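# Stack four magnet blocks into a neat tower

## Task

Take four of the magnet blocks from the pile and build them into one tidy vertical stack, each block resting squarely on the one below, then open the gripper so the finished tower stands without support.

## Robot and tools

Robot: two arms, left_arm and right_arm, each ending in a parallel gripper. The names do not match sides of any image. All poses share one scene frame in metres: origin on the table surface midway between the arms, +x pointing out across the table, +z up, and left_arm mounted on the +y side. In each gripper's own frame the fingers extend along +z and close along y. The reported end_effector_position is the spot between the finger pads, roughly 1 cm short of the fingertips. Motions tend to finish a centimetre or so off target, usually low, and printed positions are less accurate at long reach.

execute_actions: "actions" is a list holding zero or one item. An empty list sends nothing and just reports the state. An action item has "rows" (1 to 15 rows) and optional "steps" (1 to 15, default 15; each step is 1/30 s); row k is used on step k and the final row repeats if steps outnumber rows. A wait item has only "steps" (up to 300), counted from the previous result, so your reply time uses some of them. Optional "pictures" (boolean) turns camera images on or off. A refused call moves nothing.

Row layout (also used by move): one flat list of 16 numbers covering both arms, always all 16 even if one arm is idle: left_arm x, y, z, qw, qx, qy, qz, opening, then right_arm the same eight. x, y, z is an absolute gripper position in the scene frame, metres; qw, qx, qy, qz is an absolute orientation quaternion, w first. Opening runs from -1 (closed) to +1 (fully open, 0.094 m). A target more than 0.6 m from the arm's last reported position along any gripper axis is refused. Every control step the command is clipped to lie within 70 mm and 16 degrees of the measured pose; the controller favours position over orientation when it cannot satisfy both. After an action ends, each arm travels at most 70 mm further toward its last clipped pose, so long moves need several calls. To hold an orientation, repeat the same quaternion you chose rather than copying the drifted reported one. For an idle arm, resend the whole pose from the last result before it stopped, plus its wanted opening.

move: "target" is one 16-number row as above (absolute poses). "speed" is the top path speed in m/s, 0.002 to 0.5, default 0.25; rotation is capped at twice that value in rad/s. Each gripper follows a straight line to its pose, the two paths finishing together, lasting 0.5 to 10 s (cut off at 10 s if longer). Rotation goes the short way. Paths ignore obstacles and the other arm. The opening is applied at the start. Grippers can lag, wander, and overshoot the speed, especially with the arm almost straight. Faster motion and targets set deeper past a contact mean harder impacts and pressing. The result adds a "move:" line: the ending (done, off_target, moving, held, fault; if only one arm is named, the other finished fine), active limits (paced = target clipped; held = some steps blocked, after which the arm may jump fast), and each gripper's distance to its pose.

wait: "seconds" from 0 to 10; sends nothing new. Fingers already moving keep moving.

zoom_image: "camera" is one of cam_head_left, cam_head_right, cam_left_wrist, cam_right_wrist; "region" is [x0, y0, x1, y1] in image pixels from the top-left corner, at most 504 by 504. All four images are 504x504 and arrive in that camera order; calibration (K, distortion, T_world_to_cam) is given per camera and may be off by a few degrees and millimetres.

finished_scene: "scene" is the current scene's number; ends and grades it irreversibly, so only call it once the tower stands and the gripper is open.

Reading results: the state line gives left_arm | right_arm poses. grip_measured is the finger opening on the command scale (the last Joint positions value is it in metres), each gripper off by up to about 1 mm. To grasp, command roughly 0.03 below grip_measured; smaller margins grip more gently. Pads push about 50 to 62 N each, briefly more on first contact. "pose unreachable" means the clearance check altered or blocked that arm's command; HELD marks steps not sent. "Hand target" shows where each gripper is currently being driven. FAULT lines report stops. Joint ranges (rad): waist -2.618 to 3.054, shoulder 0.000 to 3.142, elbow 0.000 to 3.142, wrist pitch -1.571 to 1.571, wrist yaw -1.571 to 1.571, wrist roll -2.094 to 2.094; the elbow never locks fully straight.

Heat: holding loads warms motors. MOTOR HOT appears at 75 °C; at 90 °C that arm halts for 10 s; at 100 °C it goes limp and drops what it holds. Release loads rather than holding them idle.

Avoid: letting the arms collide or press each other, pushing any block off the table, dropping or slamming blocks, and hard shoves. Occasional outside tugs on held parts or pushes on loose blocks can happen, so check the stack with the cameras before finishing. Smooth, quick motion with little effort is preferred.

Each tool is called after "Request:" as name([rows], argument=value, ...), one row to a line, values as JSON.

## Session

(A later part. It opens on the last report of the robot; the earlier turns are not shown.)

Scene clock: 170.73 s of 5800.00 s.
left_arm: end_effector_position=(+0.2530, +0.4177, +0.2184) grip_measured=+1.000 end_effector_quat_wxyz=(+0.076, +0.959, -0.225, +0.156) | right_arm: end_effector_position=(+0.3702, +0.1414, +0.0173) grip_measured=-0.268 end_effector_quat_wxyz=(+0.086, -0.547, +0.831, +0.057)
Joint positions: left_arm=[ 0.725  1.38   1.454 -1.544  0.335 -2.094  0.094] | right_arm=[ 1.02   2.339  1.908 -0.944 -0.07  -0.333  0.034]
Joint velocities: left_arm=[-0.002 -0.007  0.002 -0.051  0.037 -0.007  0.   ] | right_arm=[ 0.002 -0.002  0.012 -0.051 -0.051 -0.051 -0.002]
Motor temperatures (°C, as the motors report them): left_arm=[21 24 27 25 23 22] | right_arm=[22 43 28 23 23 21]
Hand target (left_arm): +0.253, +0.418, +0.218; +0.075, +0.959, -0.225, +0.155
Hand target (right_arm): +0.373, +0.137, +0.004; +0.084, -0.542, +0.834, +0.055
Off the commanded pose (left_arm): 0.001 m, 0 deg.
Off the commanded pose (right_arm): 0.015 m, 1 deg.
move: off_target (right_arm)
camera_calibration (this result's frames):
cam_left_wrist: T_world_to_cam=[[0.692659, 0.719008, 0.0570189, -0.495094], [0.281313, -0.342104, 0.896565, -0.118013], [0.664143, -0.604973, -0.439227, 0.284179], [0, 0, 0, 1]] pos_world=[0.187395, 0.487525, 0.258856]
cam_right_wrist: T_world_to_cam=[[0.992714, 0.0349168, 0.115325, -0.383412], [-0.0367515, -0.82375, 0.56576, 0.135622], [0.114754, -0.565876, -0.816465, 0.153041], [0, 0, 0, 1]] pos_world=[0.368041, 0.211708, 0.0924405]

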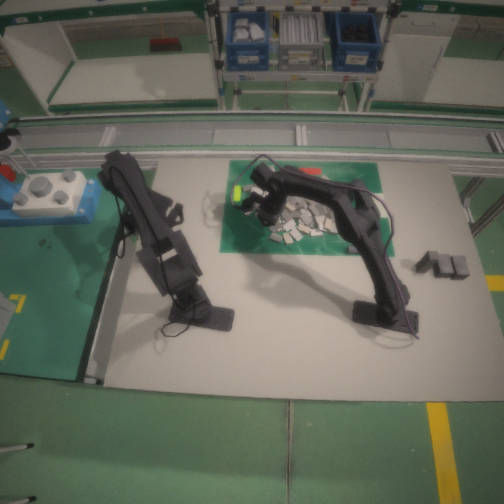

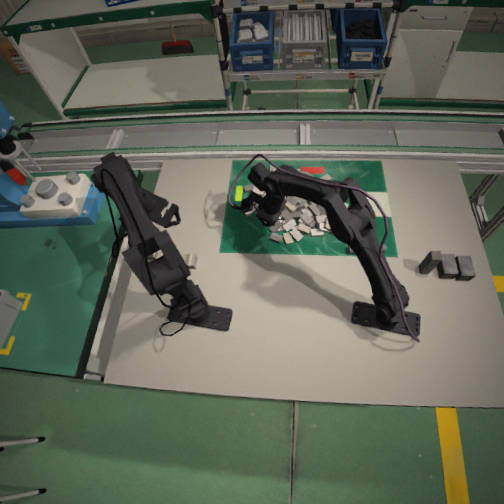

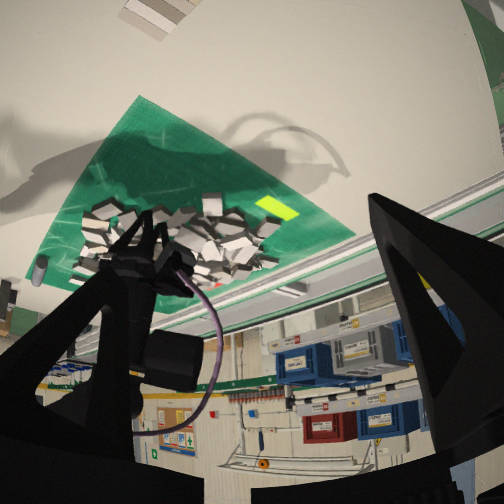

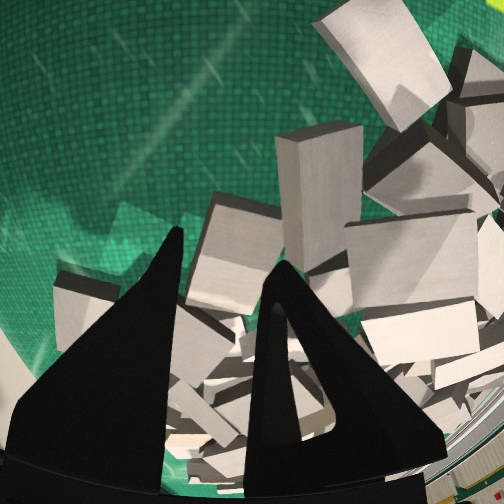

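Request:
execute_actions([
  {"rows":[[0.2527,0.4181,0.2182,0.075,0.959,-0.225,0.155,1, 0.376,0.137,0.003,0.084,-0.542,0.834,0.0545,-0.18]],"steps":15},
])

Scene clock: 172.53 s of 5800.00 s.
left_arm: end_effector_position=(+0.2530, +0.4177, +0.2184) grip_measured=+1.000 end_effector_quat_wxyz=(+0.076, +0.959, -0.225, +0.156) | right_arm: end_effector_position=(+0.3727, +0.1421, +0.0160) grip_measured=-0.182 end_effector_quat_wxyz=(+0.090, -0.546, +0.831, +0.058)
Joint positions: left_arm=[ 0.725  1.38   1.454 -1.544  0.335 -2.094  0.094] | right_arm=[ 1.017  2.343  1.908 -0.933 -0.07  -0.333  0.038]
Joint velocities: left_arm=[ 0.002  0.002 -0.002 -0.037  0.051  0.037  0.   ] | right_arm=[ 0.012  0.002  0.002  0.022  0.007 -0.081 -0.   ]
Motor temperatures (°C, as the motors report them): left_arm=[21 24 27 25 23 22] | right_arm=[22 43 28 23 23 21]
Hand target (left_arm): +0.253, +0.418, +0.218; +0.075, +0.959, -0.225, +0.155
Hand target (right_arm): +0.376, +0.137, +0.003; +0.084, -0.542, +0.834, +0.055
Off the commanded pose (left_arm): 0.001 m, 0 deg.
Off the commanded pose (right_arm): 0.014 m, 1 deg.
Steps of this call (steps 1 to 39: nothing new was sent; steps 40 to 54: all 15 steps of this action). Readings (end_effector_position):
40: left_arm (+0.2530, +0.4177, +0.2184) | right_arm (+0.3707, +0.1417, +0.0176)
41: left_arm (+0.2530, +0.4177, +0.2184) | right_arm (+0.3714, +0.1422, +0.0174)
43: left_arm (+0.2530, +0.4177, +0.2184) | right_arm (+0.3724, +0.1418, +0.0161)
47: left_arm (+0.2530, +0.4177, +0.2184) | right_arm (+0.3726, +0.1420, +0.0160)
54: the state above
camera_calibration (this result's frames):
cam_left_wrist: T_world_to_cam=[[0.692659, 0.719008, 0.0570189, -0.495094], [0.281313, -0.342104, 0.896565, -0.118013], [0.664143, -0.604973, -0.439227, 0.284179], [0, 0, 0, 1]] pos_world=[0.187395, 0.487525, 0.258856]
cam_right_wrist: T_world_to_cam=[[0.992285, 0.0317071, 0.119858, -0.385164], [-0.0414391, -0.826328, 0.561663, 0.139194], [0.116851, -0.562296, -0.818638, 0.150801], [0, 0, 0, 1]] pos_world=[0.370339, 0.212027, 0.0914361]

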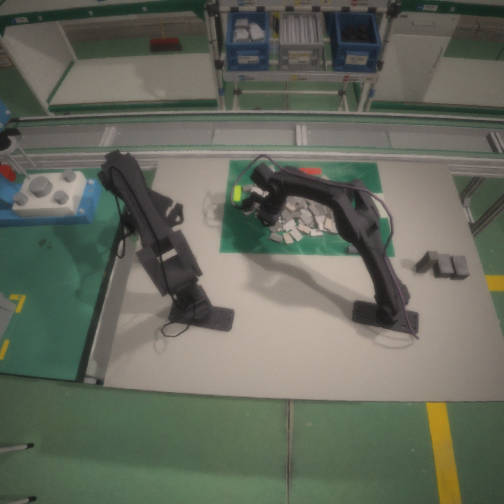

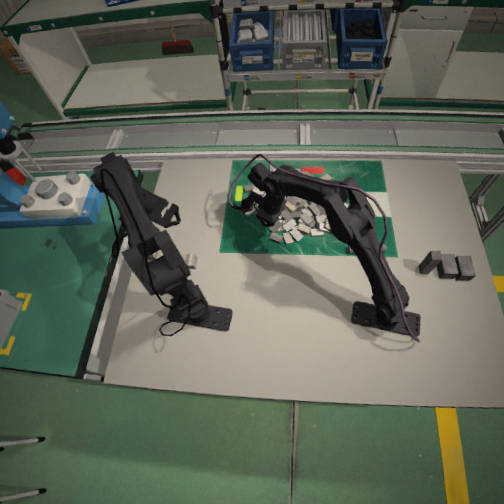

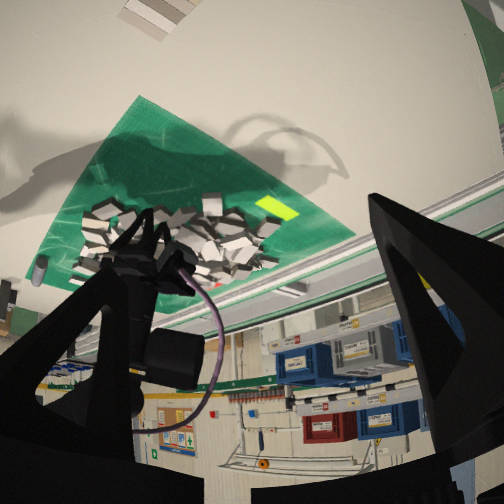

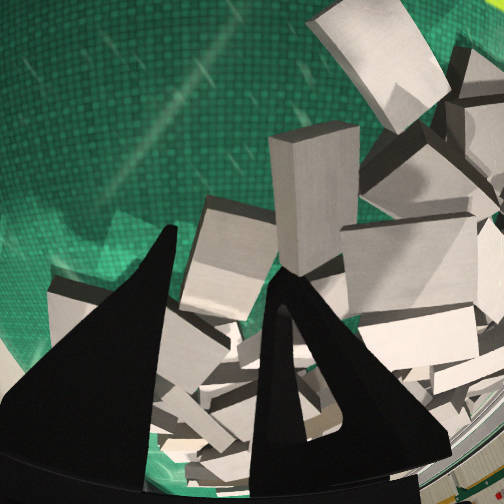

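Request:
execute_actions([
  {"rows":[[0.2527,0.4181,0.2182,0.075,0.959,-0.225,0.155,1, 0.375,0.139,-0.003,0.084,-0.542,0.834,0.0545,-0.22]],"steps":15},
])

Scene clock: 174.37 s of 5800.00 s.
left_arm: end_effector_position=(+0.2530, +0.4177, +0.2184) grip_measured=+1.000 end_effector_quat_wxyz=(+0.076, +0.959, -0.225, +0.156) | right_arm: end_effector_position=(+0.3736, +0.1430, +0.0109) grip_measured=-0.219 end_effector_quat_wxyz=(+0.092, -0.546, +0.831, +0.058)
Joint positions: left_arm=[ 0.725  1.38   1.454 -1.544  0.335 -2.094  0.094] | right_arm=[ 1.017  2.349  1.898 -0.913 -0.069 -0.333  0.037]
Joint velocities: left_arm=[ 0.007  0.002 -0.002  0.007 -0.037  0.037  0.   ] | right_arm=[-0.007  0.012  0.012 -0.007  0.037  0.022 -0.001]
Motor temperatures (°C, as the motors report them): left_arm=[21 24 27 25 23 22] | right_arm=[22 43 28 23 23 21]
Hand target (left_arm): +0.253, +0.418, +0.218; +0.075, +0.959, -0.225, +0.155
Hand target (right_arm): +0.375, +0.139, -0.003; +0.084, -0.542, +0.834, +0.054
Off the commanded pose (left_arm): 0.001 m, 0 deg.
Off the commanded pose (right_arm): 0.015 m, 1 deg.
Steps of this call (steps 1 to 40: nothing new was sent; steps 41 to 55: all 15 steps of this action). Readings (end_effector_position):
41: left_arm (+0.2530, +0.4177, +0.2184) | right_arm (+0.3728, +0.1422, +0.0155)
42: left_arm (+0.2530, +0.4177, +0.2184) | right_arm (+0.3733, +0.1426, +0.0151)
44: left_arm (+0.2530, +0.4177, +0.2184) | right_arm (+0.3733, +0.1427, +0.0133)
48: left_arm (+0.2530, +0.4177, +0.2184) | right_arm (+0.3736, +0.1429, +0.0113)
55: the state above
camera_calibration (this result's frames):
cam_left_wrist: T_world_to_cam=[[0.692659, 0.719008, 0.0570189, -0.495094], [0.281313, -0.342104, 0.896565, -0.118013], [0.664143, -0.604973, -0.439227, 0.284179], [0, 0, 0, 1]] pos_world=[0.187395, 0.487525, 0.258856]
cam_right_wrist: T_world_to_cam=[[0.991939, 0.031322, 0.122785, -0.385373], [-0.0431119, -0.827749, 0.55944, 0.143689], [0.119158, -0.560224, -0.819726, 0.145915], [0, 0, 0, 1]] pos_world=[0.371074, 0.212754, 0.0865429]

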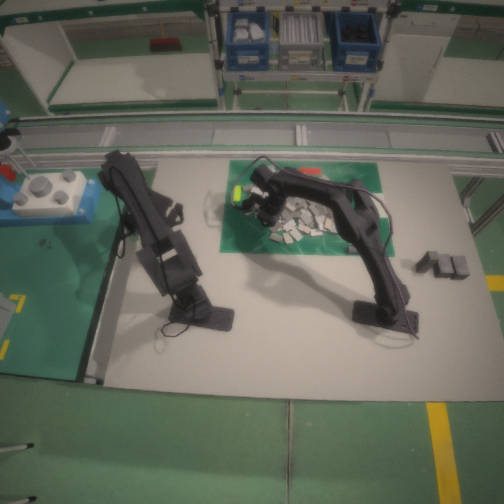

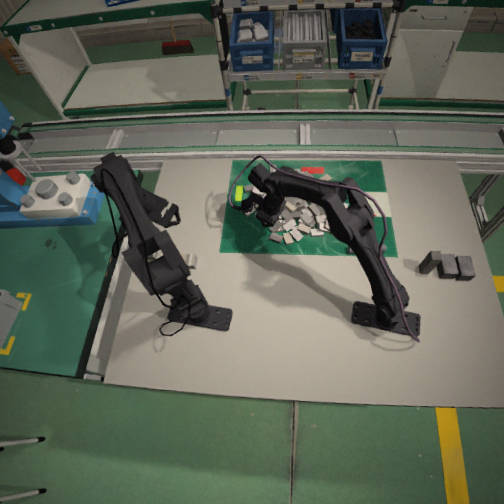

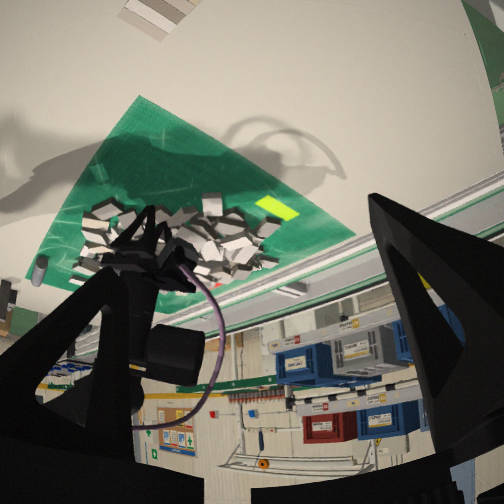

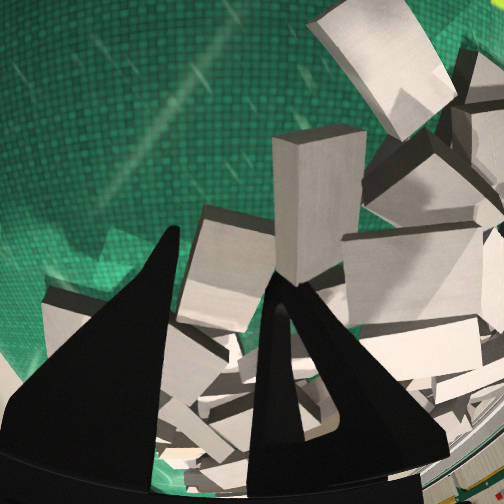

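It was just an offset. Close.

Request:
execute_actions([
  {"rows":[[0.2527,0.4181,0.2182,0.075,0.959,-0.225,0.155,1, 0.375,0.139,-0.002,0.084,-0.542,0.834,0.0545,-0.495]],"steps":15},
], pictures=false)

Request:
move(target=[0.2527,0.4181,0.2182,0.075,0.959,-0.225,0.155,1, 0.368,0.142,0.10,0.084,-0.542,0.834,0.0545,-0.495], speed=0.08)

Scene clock: 176.30 s of 5800.00 s.
left_arm: end_effector_position=(+0.2530, +0.4177, +0.2184) grip_measured=+1.000 end_effector_quat_wxyz=(+0.076, +0.959, -0.225, +0.156) | right_arm: end_effector_position=(+0.3744, +0.1432, +0.0111) grip_measured=-0.463 end_effector_quat_wxyz=(+0.093, -0.546, +0.831, +0.058)
Joint positions: left_arm=[ 0.725  1.38   1.454 -1.544  0.335 -2.094  0.094] | right_arm=[ 1.017  2.349  1.898 -0.91  -0.068 -0.333  0.025]
Joint velocities: left_arm=[ 0.002 -0.007 -0.012  0.081 -0.095 -0.066  0.   ] | right_arm=[-0.002 -0.012 -0.007 -0.022 -0.022  0.037 -0.   ]
Motor temperatures (°C, as the motors report them): left_arm=[21 24 27 25 23 22] | right_arm=[22 43 28 23 23 21]
Hand target (left_arm): +0.253, +0.418, +0.218; +0.075, +0.959, -0.225, +0.155
Hand target (right_arm): +0.375, +0.139, -0.002; +0.084, -0.542, +0.834, +0.055
Off the commanded pose (left_arm): 0.001 m, 0 deg.
Off the commanded pose (right_arm): 0.014 m, 1 deg.
Steps of this call (steps 1 to 43: nothing new was sent; steps 44 to 58: all 15 steps of this action). Readings (end_effector_position):
44: left_arm (+0.2530, +0.4177, +0.2184) | right_arm (+0.3739, +0.1430, +0.0110)
45: left_arm (+0.2530, +0.4177, +0.2184) | right_arm (+0.3744, +0.1431, +0.0110)
47: left_arm (+0.2530, +0.4177, +0.2184) | right_arm (+0.3744, +0.1432, +0.0111)
51: left_arm (+0.2530, +0.4177, +0.2184) | right_arm (+0.3744, +0.1432, +0.0111)
58: the state above

Scene clock: 178.23 s of 5800.00 s.
left_arm: end_effector_position=(+0.2530, +0.4177, +0.2184) grip_measured=+1.000 end_effector_quat_wxyz=(+0.076, +0.959, -0.225, +0.156) | right_arm: end_effector_position=(+0.3716, +0.1401, +0.0939) grip_measured=-0.463 end_effector_quat_wxyz=(+0.082, -0.542, +0.835, +0.056)
Joint positions: left_arm=[ 0.725  1.38   1.454 -1.544  0.335 -2.094  0.094] | right_arm=[ 1.017  2.334  2.206 -1.255 -0.068 -0.323  0.025]
Joint velocities: left_arm=[-0.012 -0.002 -0.007 -0.022 -0.007 -0.007  0.   ] | right_arm=[-0.007 -0.002  0.002 -0.007 -0.037  0.022  0.001]
Motor temperatures (°C, as the motors report them): left_arm=[21 24 27 25 23 22] | right_arm=[22 43 28 23 23 21]
Hand target (left_arm): +0.253, +0.418, +0.218; +0.075, +0.959, -0.225, +0.155
Hand target (right_arm): +0.369, +0.143, +0.100; +0.084, -0.542, +0.834, +0.055
Off the commanded pose (left_arm): 0.001 m, 0 deg.
Off the commanded pose (right_arm): 0.007 m, 0 deg.
move: done
camera_calibration (this result's frames):
cam_left_wrist: T_world_to_cam=[[0.692659, 0.719008, 0.0570189, -0.495094], [0.281313, -0.342104, 0.896565, -0.118013], [0.664143, -0.604973, -0.439227, 0.284179], [0, 0, 0, 1]] pos_world=[0.187395, 0.487525, 0.258856]
cam_right_wrist: T_world_to_cam=[[0.993845, 0.0219023, 0.108596, -0.391496], [-0.0444102, -0.819283, 0.571668, 0.0929855], [0.101492, -0.572972, -0.813267, 0.220258], [0, 0, 0, 1]] pos_world=[0.370861, 0.210958, 0.168487]

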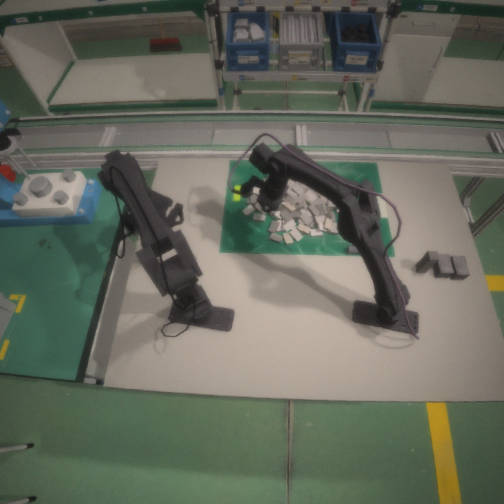

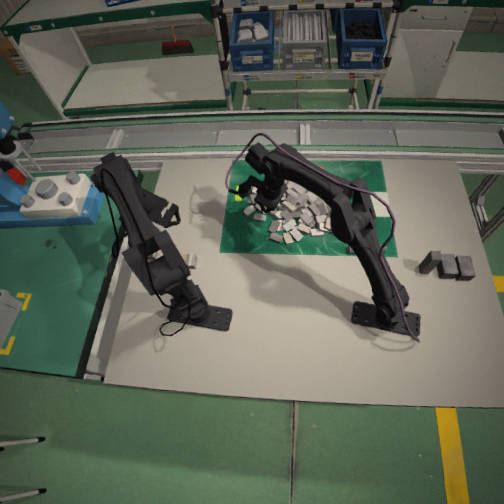

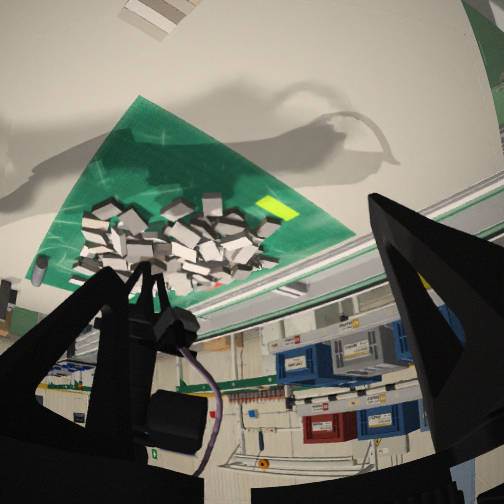

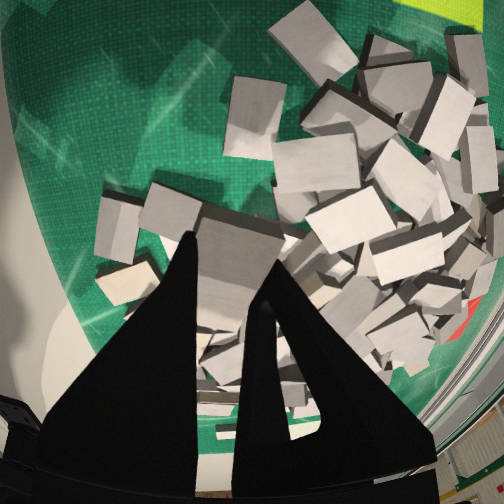

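Request:
move(target=[0.2527,0.4181,0.2182,0.075,0.959,-0.225,0.155,1, 0.369,-0.19,0.09,0.10,0,0.995,0,-0.495], speed=0.25)

Request:
move(target=[0.2527,0.4181,0.2182,0.075,0.959,-0.225,0.155,1, 0.369,-0.19,0.032,0.10,0,0.995,0,-0.495], speed=0.06)

Scene clock: 182.57 s of 5800.00 s.
left_arm: end_effector_position=(+0.2530, +0.4177, +0.2184) grip_measured=+1.000 end_effector_quat_wxyz=(+0.076, +0.959, -0.225, +0.156) | right_arm: end_effector_position=(+0.3721, -0.1865, +0.0890) grip_measured=-0.462 end_effector_quat_wxyz=(+0.087, -0.004, +0.996, +0.008)
Joint positions: left_arm=[ 0.725  1.38   1.454 -1.544  0.335 -2.094  0.094] | right_arm=[ 0.34   1.661  1.229 -0.965  0.009  0.136  0.025]
Joint velocities: left_arm=[ 0.002  0.007  0.002  0.081 -0.007 -0.022  0.   ] | right_arm=[ 0.007 -0.007  0.007 -0.037  0.022 -0.007  0.001]
Motor temperatures (°C, as the motors report them): left_arm=[21 24 27 25 23 22] | right_arm=[22 43 28 23 23 21]
Hand target (left_arm): +0.253, +0.418, +0.218; +0.075, +0.959, -0.225, +0.155
Hand target (right_arm): +0.372, -0.188, +0.091; +0.096, +0.001, +0.995, +0.007
Off the commanded pose (left_arm): 0.001 m, 0 deg.
Off the commanded pose (right_arm): 0.005 m, 2 deg.
move: done
camera_calibration (this result's frames):
cam_left_wrist: T_world_to_cam=[[0.692659, 0.719008, 0.0570189, -0.495094], [0.281313, -0.342104, 0.896565, -0.118013], [0.664143, -0.604973, -0.439227, 0.284179], [0, 0, 0, 1]] pos_world=[0.187395, 0.487525, 0.258856]
cam_right_wrist: T_world_to_cam=[[0.436186, -0.895489, 0.0885487, -0.34616], [-0.748823, -0.306646, 0.587565, 0.184502], [-0.499005, -0.322595, -0.804317, 0.29842], [0, 0, 0, 1]] pos_world=[0.438063, -0.157137, 0.16227]

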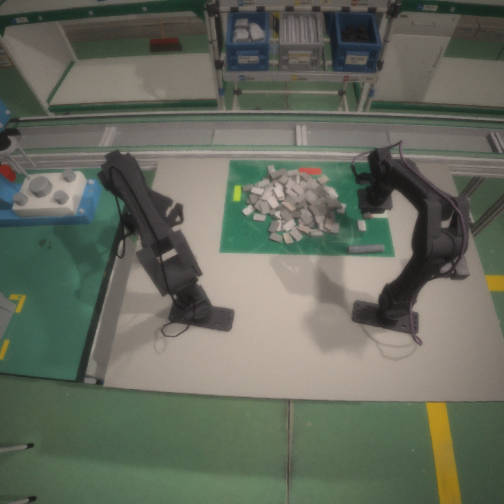

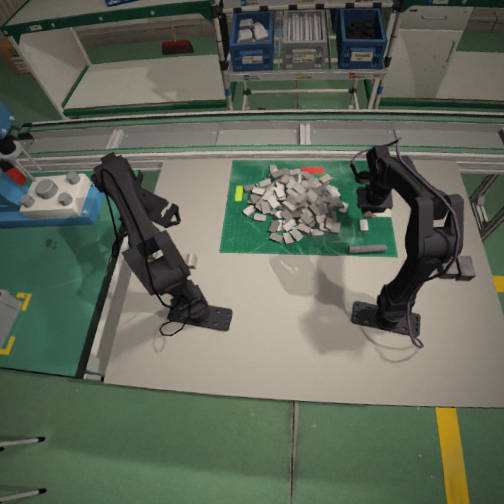

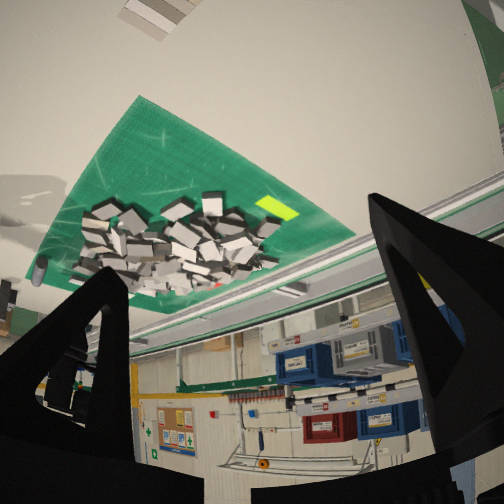

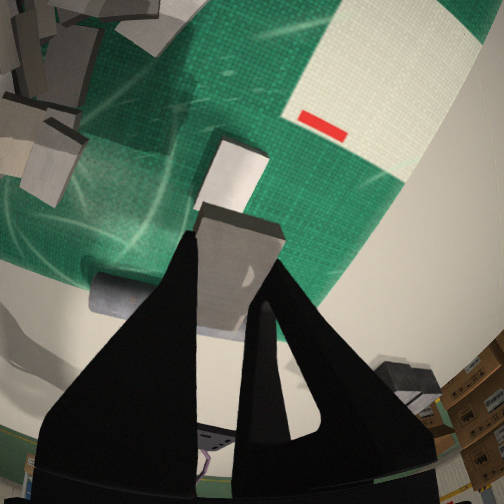

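Scene clock: 184.07 s of 5800.00 s.
left_arm: end_effector_position=(+0.2530, +0.4177, +0.2184) grip_measured=+1.000 end_effector_quat_wxyz=(+0.076, +0.959, -0.225, +0.156) | right_arm: end_effector_position=(+0.3693, -0.1889, +0.0371) grip_measured=-0.462 end_effector_quat_wxyz=(+0.102, -0.003, +0.995, +0.004)
Joint positions: left_arm=[ 0.725  1.38   1.454 -1.544  0.335 -2.094  0.094] | right_arm=[ 0.34   1.684  1.034 -0.717  0.02   0.137  0.025]
Joint velocities: left_arm=[ 0.002 -0.022 -0.007 -0.022 -0.022 -0.037  0.   ] | right_arm=[-0.012 -0.002  0.017  0.007  0.022  0.007 -0.001]
Motor temperatures (°C, as the motors report them): left_arm=[21 24 27 25 23 22] | right_arm=[22 42 28 23 23 21]
Hand target (left_arm): +0.253, +0.418, +0.218; +0.075, +0.959, -0.225, +0.155
Hand target (right_arm): +0.368, -0.190, +0.032; +0.100, -0.000, +0.995, -0.000
Off the commanded pose (left_arm): 0.001 m, 0 deg.
Off the commanded pose (right_arm): 0.005 m, 1 deg.
move: done
camera_calibration (this result's frames):
cam_left_wrist: T_world_to_cam=[[0.692659, 0.719008, 0.0570189, -0.495094], [0.281313, -0.342104, 0.896565, -0.118013], [0.664143, -0.604973, -0.439227, 0.284179], [0, 0, 0, 1]] pos_world=[0.187395, 0.487525, 0.258856]
cam_right_wrist: T_world_to_cam=[[0.43069, -0.896087, 0.1074, -0.341273], [-0.76714, -0.300807, 0.566579, 0.220799], [-0.475397, -0.326411, -0.816979, 0.24553], [0, 0, 0, 1]] pos_world=[0.433091, -0.159249, 0.112146]

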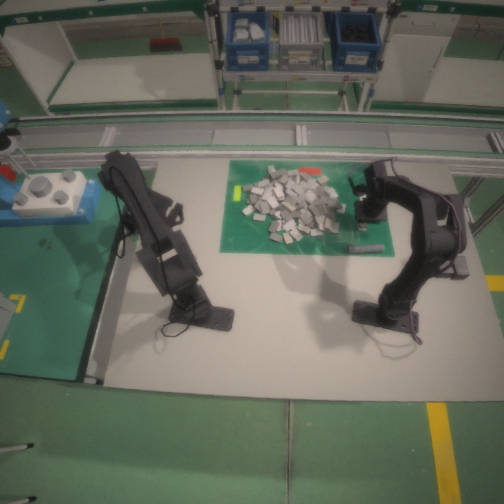

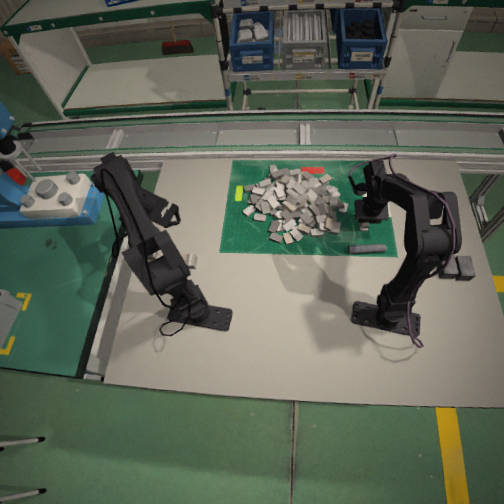

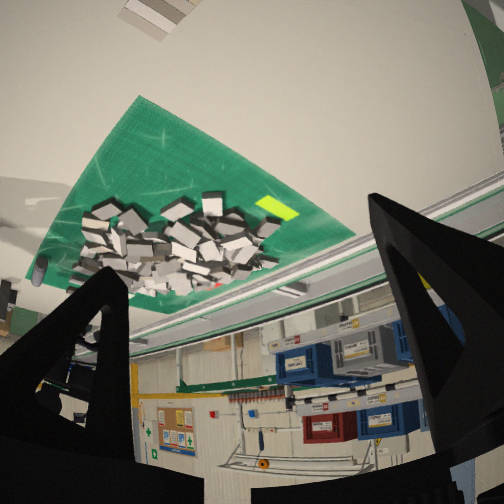

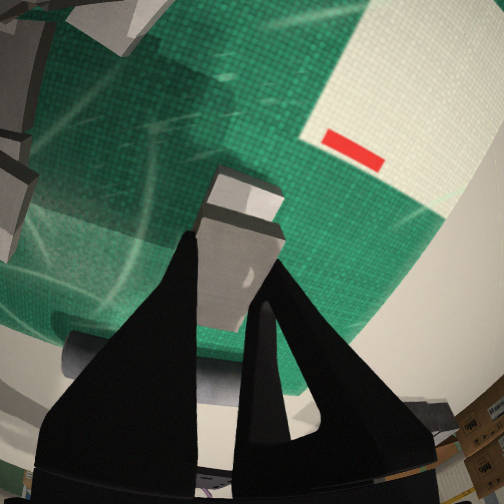

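Request:
move(target=[0.2527,0.4181,0.2182,0.075,0.959,-0.225,0.155,1, 0.370,-0.194,0.022,0.10,0,0.995,0,-0.495], speed=0.02)

Scene clock: 186.47 s of 5800.00 s.
left_arm: end_effector_position=(+0.2530, +0.4177, +0.2184) grip_measured=+1.000 end_effector_quat_wxyz=(+0.076, +0.959, -0.225, +0.156) | right_arm: end_effector_position=(+0.3706, -0.1904, +0.0277) grip_measured=-0.462 end_effector_quat_wxyz=(+0.102, -0.001, +0.995, +0.004)
Joint positions: left_arm=[ 0.725  1.38   1.454 -1.544  0.335 -2.094  0.094] | right_arm=[ 0.335  1.703  1.014 -0.678  0.02   0.137  0.025]
Joint velocities: left_arm=[-0.007  0.002 -0.022 -0.007 -0.022 -0.095  0.   ] | right_arm=[ 0.002  0.007  0.002  0.066 -0.051  0.022 -0.   ]
Motor temperatures (°C, as the motors report them): left_arm=[21 24 27 25 23 22] | right_arm=[22 41 28 23 23 21]
Hand target (left_arm): +0.253, +0.418, +0.218; +0.075, +0.959, -0.225, +0.155
Hand target (right_arm): +0.370, -0.194, +0.022; +0.100, +0.000, +0.995, +0.000
Off the commanded pose (left_arm): 0.001 m, 0 deg.
Off the commanded pose (right_arm): 0.007 m, 1 deg.
move: done
camera_calibration (this result's frames):
cam_left_wrist: T_world_to_cam=[[0.692659, 0.719008, 0.0570189, -0.495094], [0.281313, -0.342104, 0.896565, -0.118013], [0.664143, -0.604973, -0.439227, 0.284179], [0, 0, 0, 1]] pos_world=[0.187395, 0.487525, 0.258856]
cam_right_wrist: T_world_to_cam=[[0.42616, -0.898223, 0.107626, -0.340892], [-0.76905, -0.297059, 0.565966, 0.228164], [-0.476392, -0.323962, -0.817373, 0.238848], [0, 0, 0, 1]] pos_world=[0.434529, -0.161042, 0.102783]

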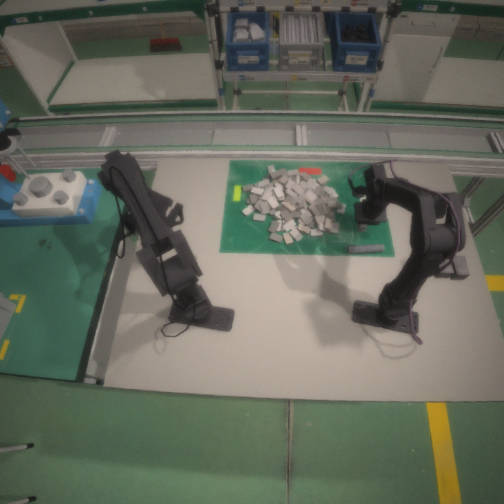

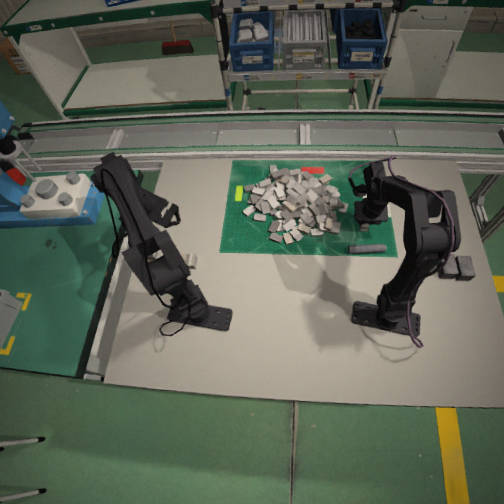

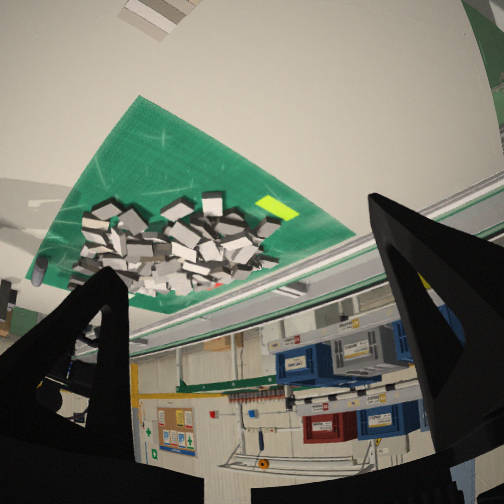

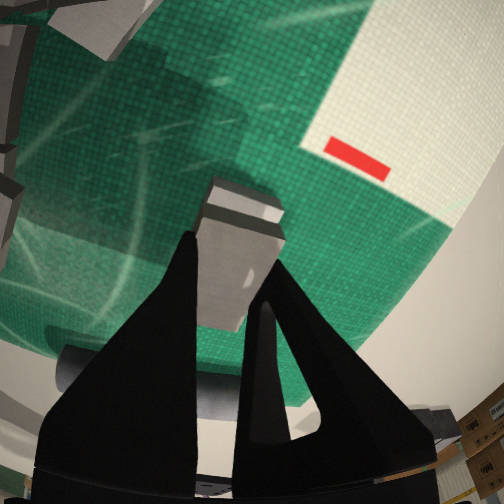

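Request:
move(target=[0.2527,0.4181,0.2182,0.075,0.959,-0.225,0.155,1, 0.372,-0.195,0.014,0.10,0,0.995,0,-0.495], speed=0.015)

Request:
zoom_image(camera="cam_right_wrist", region=[160,150,330,320])

Scene clock: 189.03 s of 5800.00 s.
left_arm: end_effector_position=(+0.2530, +0.4177, +0.2184) grip_measured=+1.000 end_effector_quat_wxyz=(+0.076, +0.959, -0.225, +0.156) | right_arm: end_effector_position=(+0.3770, -0.1907, +0.0232) grip_measured=-0.462 end_effector_quat_wxyz=(+0.109, -0.000, +0.994, +0.005)
Joint positions: left_arm=[ 0.725  1.38   1.454 -1.544  0.335 -2.094  0.094] | right_arm=[ 0.332  1.722  1.014 -0.645  0.02   0.134  0.025]
Joint velocities: left_arm=[-0.017 -0.002  0.002 -0.081 -0.022  0.007  0.   ] | right_arm=[ 0.002 -0.012 -0.012  0.007  0.007  0.037  0.001]
Motor temperatures (°C, as the motors report them): left_arm=[21 24 27 25 23 22] | right_arm=[22 40 28 23 23 21]
Hand target (left_arm): +0.253, +0.418, +0.218; +0.075, +0.959, -0.225, +0.155
Hand target (right_arm): +0.372, -0.195, +0.014; +0.100, -0.000, +0.995, +0.000
Off the commanded pose (left_arm): 0.001 m, 0 deg.
Off the commanded pose (right_arm): 0.011 m, 1 deg.
move: off_target (right_arm)
camera_calibration (this result's frames):
cam_left_wrist: T_world_to_cam=[[0.692659, 0.719008, 0.0570189, -0.495094], [0.281313, -0.342104, 0.896565, -0.118013], [0.664143, -0.604973, -0.439227, 0.284179], [0, 0, 0, 1]] pos_world=[0.187395, 0.487525, 0.258856]
cam_right_wrist: T_world_to_cam=[[0.423923, -0.89872, 0.112214, -0.342727], [-0.776931, -0.297174, 0.555036, 0.238662], [-0.465475, -0.322475, -0.824222, 0.234498], [0, 0, 0, 1]] pos_world=[0.439866, -0.161471, 0.0992714]

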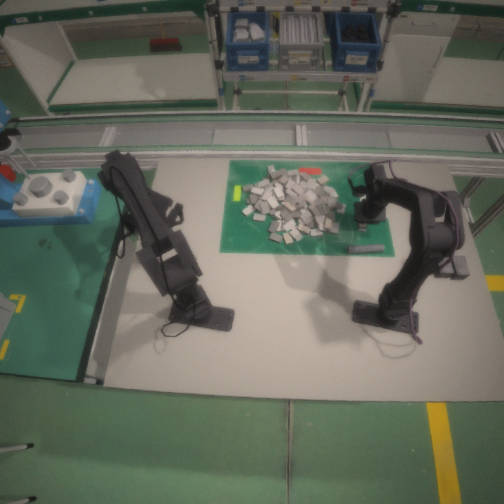

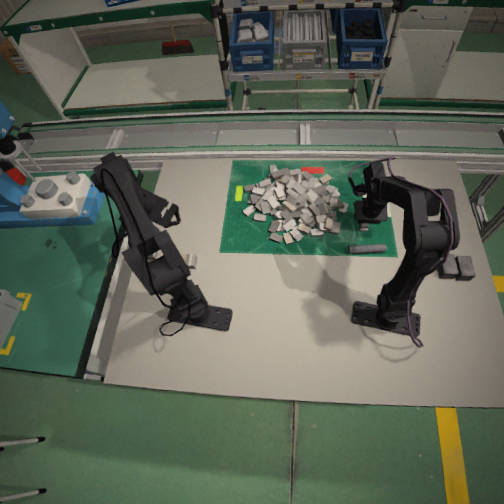

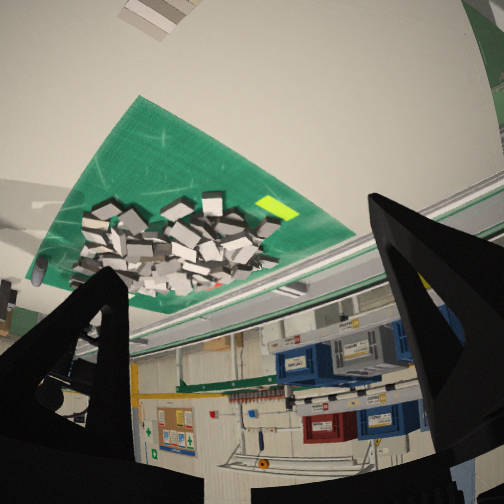

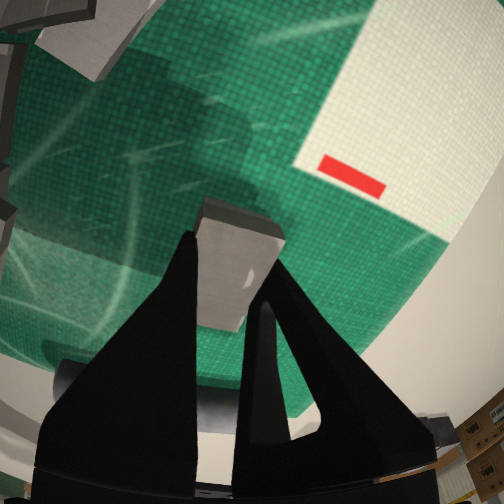

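Region (160, 150, 330, 320) of cam_right_wrist's 504x504 image, scaled by 2.965, with more detail than that image has.

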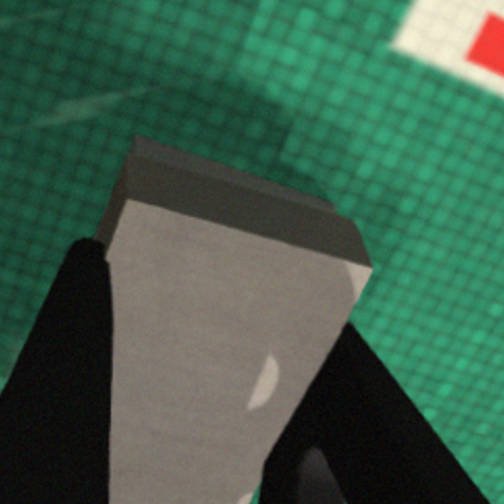

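Request:
move(target=[0.2527,0.4181,0.2182,0.075,0.959,-0.225,0.155,1, 0.367,-0.195,0.019,0.10,0,0.995,0,-0.495], speed=0.015)

Request:
zoom_image(camera="cam_right_wrist", region=[160,150,330,320])

Scene clock: 191.97 s of 5800.00 s.
left_arm: end_effector_position=(+0.2530, +0.4177, +0.2184) grip_measured=+1.000 end_effector_quat_wxyz=(+0.076, +0.959, -0.225, +0.156) | right_arm: end_effector_position=(+0.3724, -0.1914, +0.0194) grip_measured=-0.462 end_effector_quat_wxyz=(+0.103, -0.000, +0.995, +0.004)
Joint positions: left_arm=[ 0.725  1.38   1.454 -1.544  0.335 -2.094  0.094] | right_arm=[ 0.332  1.722  1.    -0.643  0.021  0.134  0.025]
Joint velocities: left_arm=[-0.007 -0.012  0.002  0.007 -0.037  0.007  0.   ] | right_arm=[ 0.002 -0.002 -0.017 -0.022 -0.037 -0.037 -0.   ]
Motor temperatures (°C, as the motors report them): left_arm=[21 24 27 25 23 22] | right_arm=[22 39 28 23 23 21]
Hand target (left_arm): +0.253, +0.418, +0.218; +0.075, +0.959, -0.225, +0.155
Hand target (right_arm): +0.367, -0.195, +0.019; +0.100, -0.000, +0.995, +0.000
Off the commanded pose (left_arm): 0.001 m, 0 deg.
Off the commanded pose (right_arm): 0.006 m, 1 deg.
move: done
camera_calibration (this result's frames):
cam_left_wrist: T_world_to_cam=[[0.692659, 0.719008, 0.0570189, -0.495094], [0.281313, -0.342104, 0.896565, -0.118013], [0.664143, -0.604973, -0.439227, 0.284179], [0, 0, 0, 1]] pos_world=[0.187395, 0.487525, 0.258856]
cam_right_wrist: T_world_to_cam=[[0.425559, -0.898356, 0.10889, -0.341444], [-0.769889, -0.296185, 0.565283, 0.234338], [-0.475574, -0.324395, -0.817678, 0.23223], [0, 0, 0, 1]] pos_world=[0.436161, -0.161997, 0.0946022]

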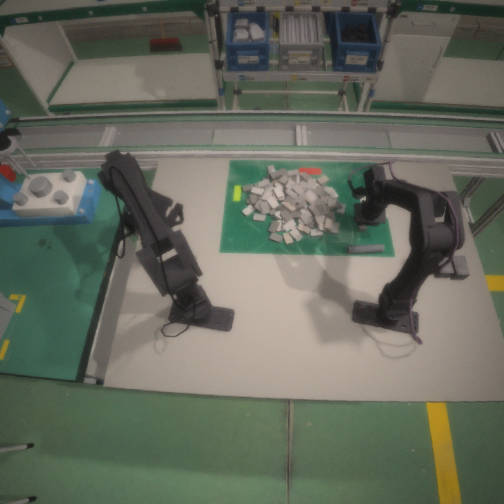

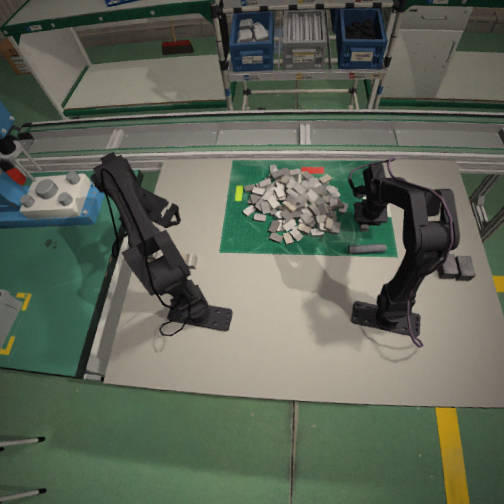

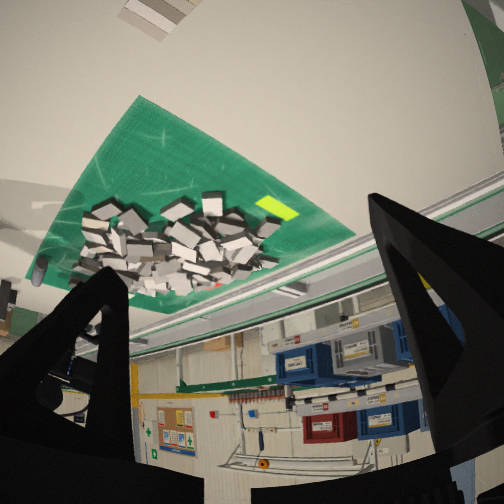

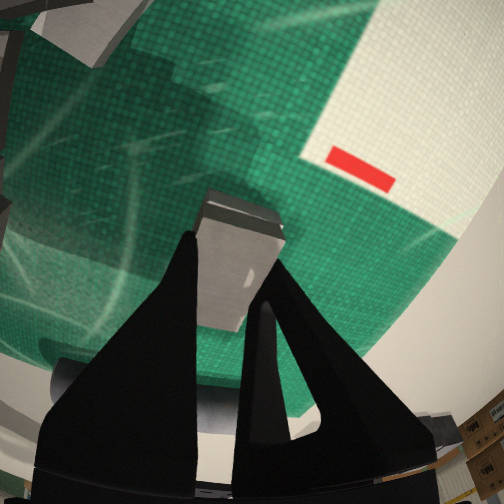

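Region (160, 150, 330, 320) of cam_right_wrist's 504x504 image, scaled by 2.965, with more detail than that image has.

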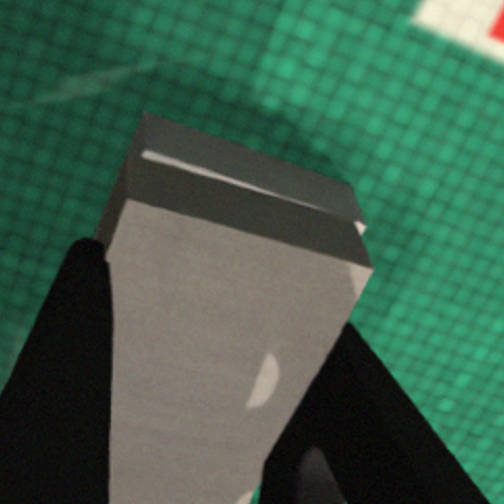

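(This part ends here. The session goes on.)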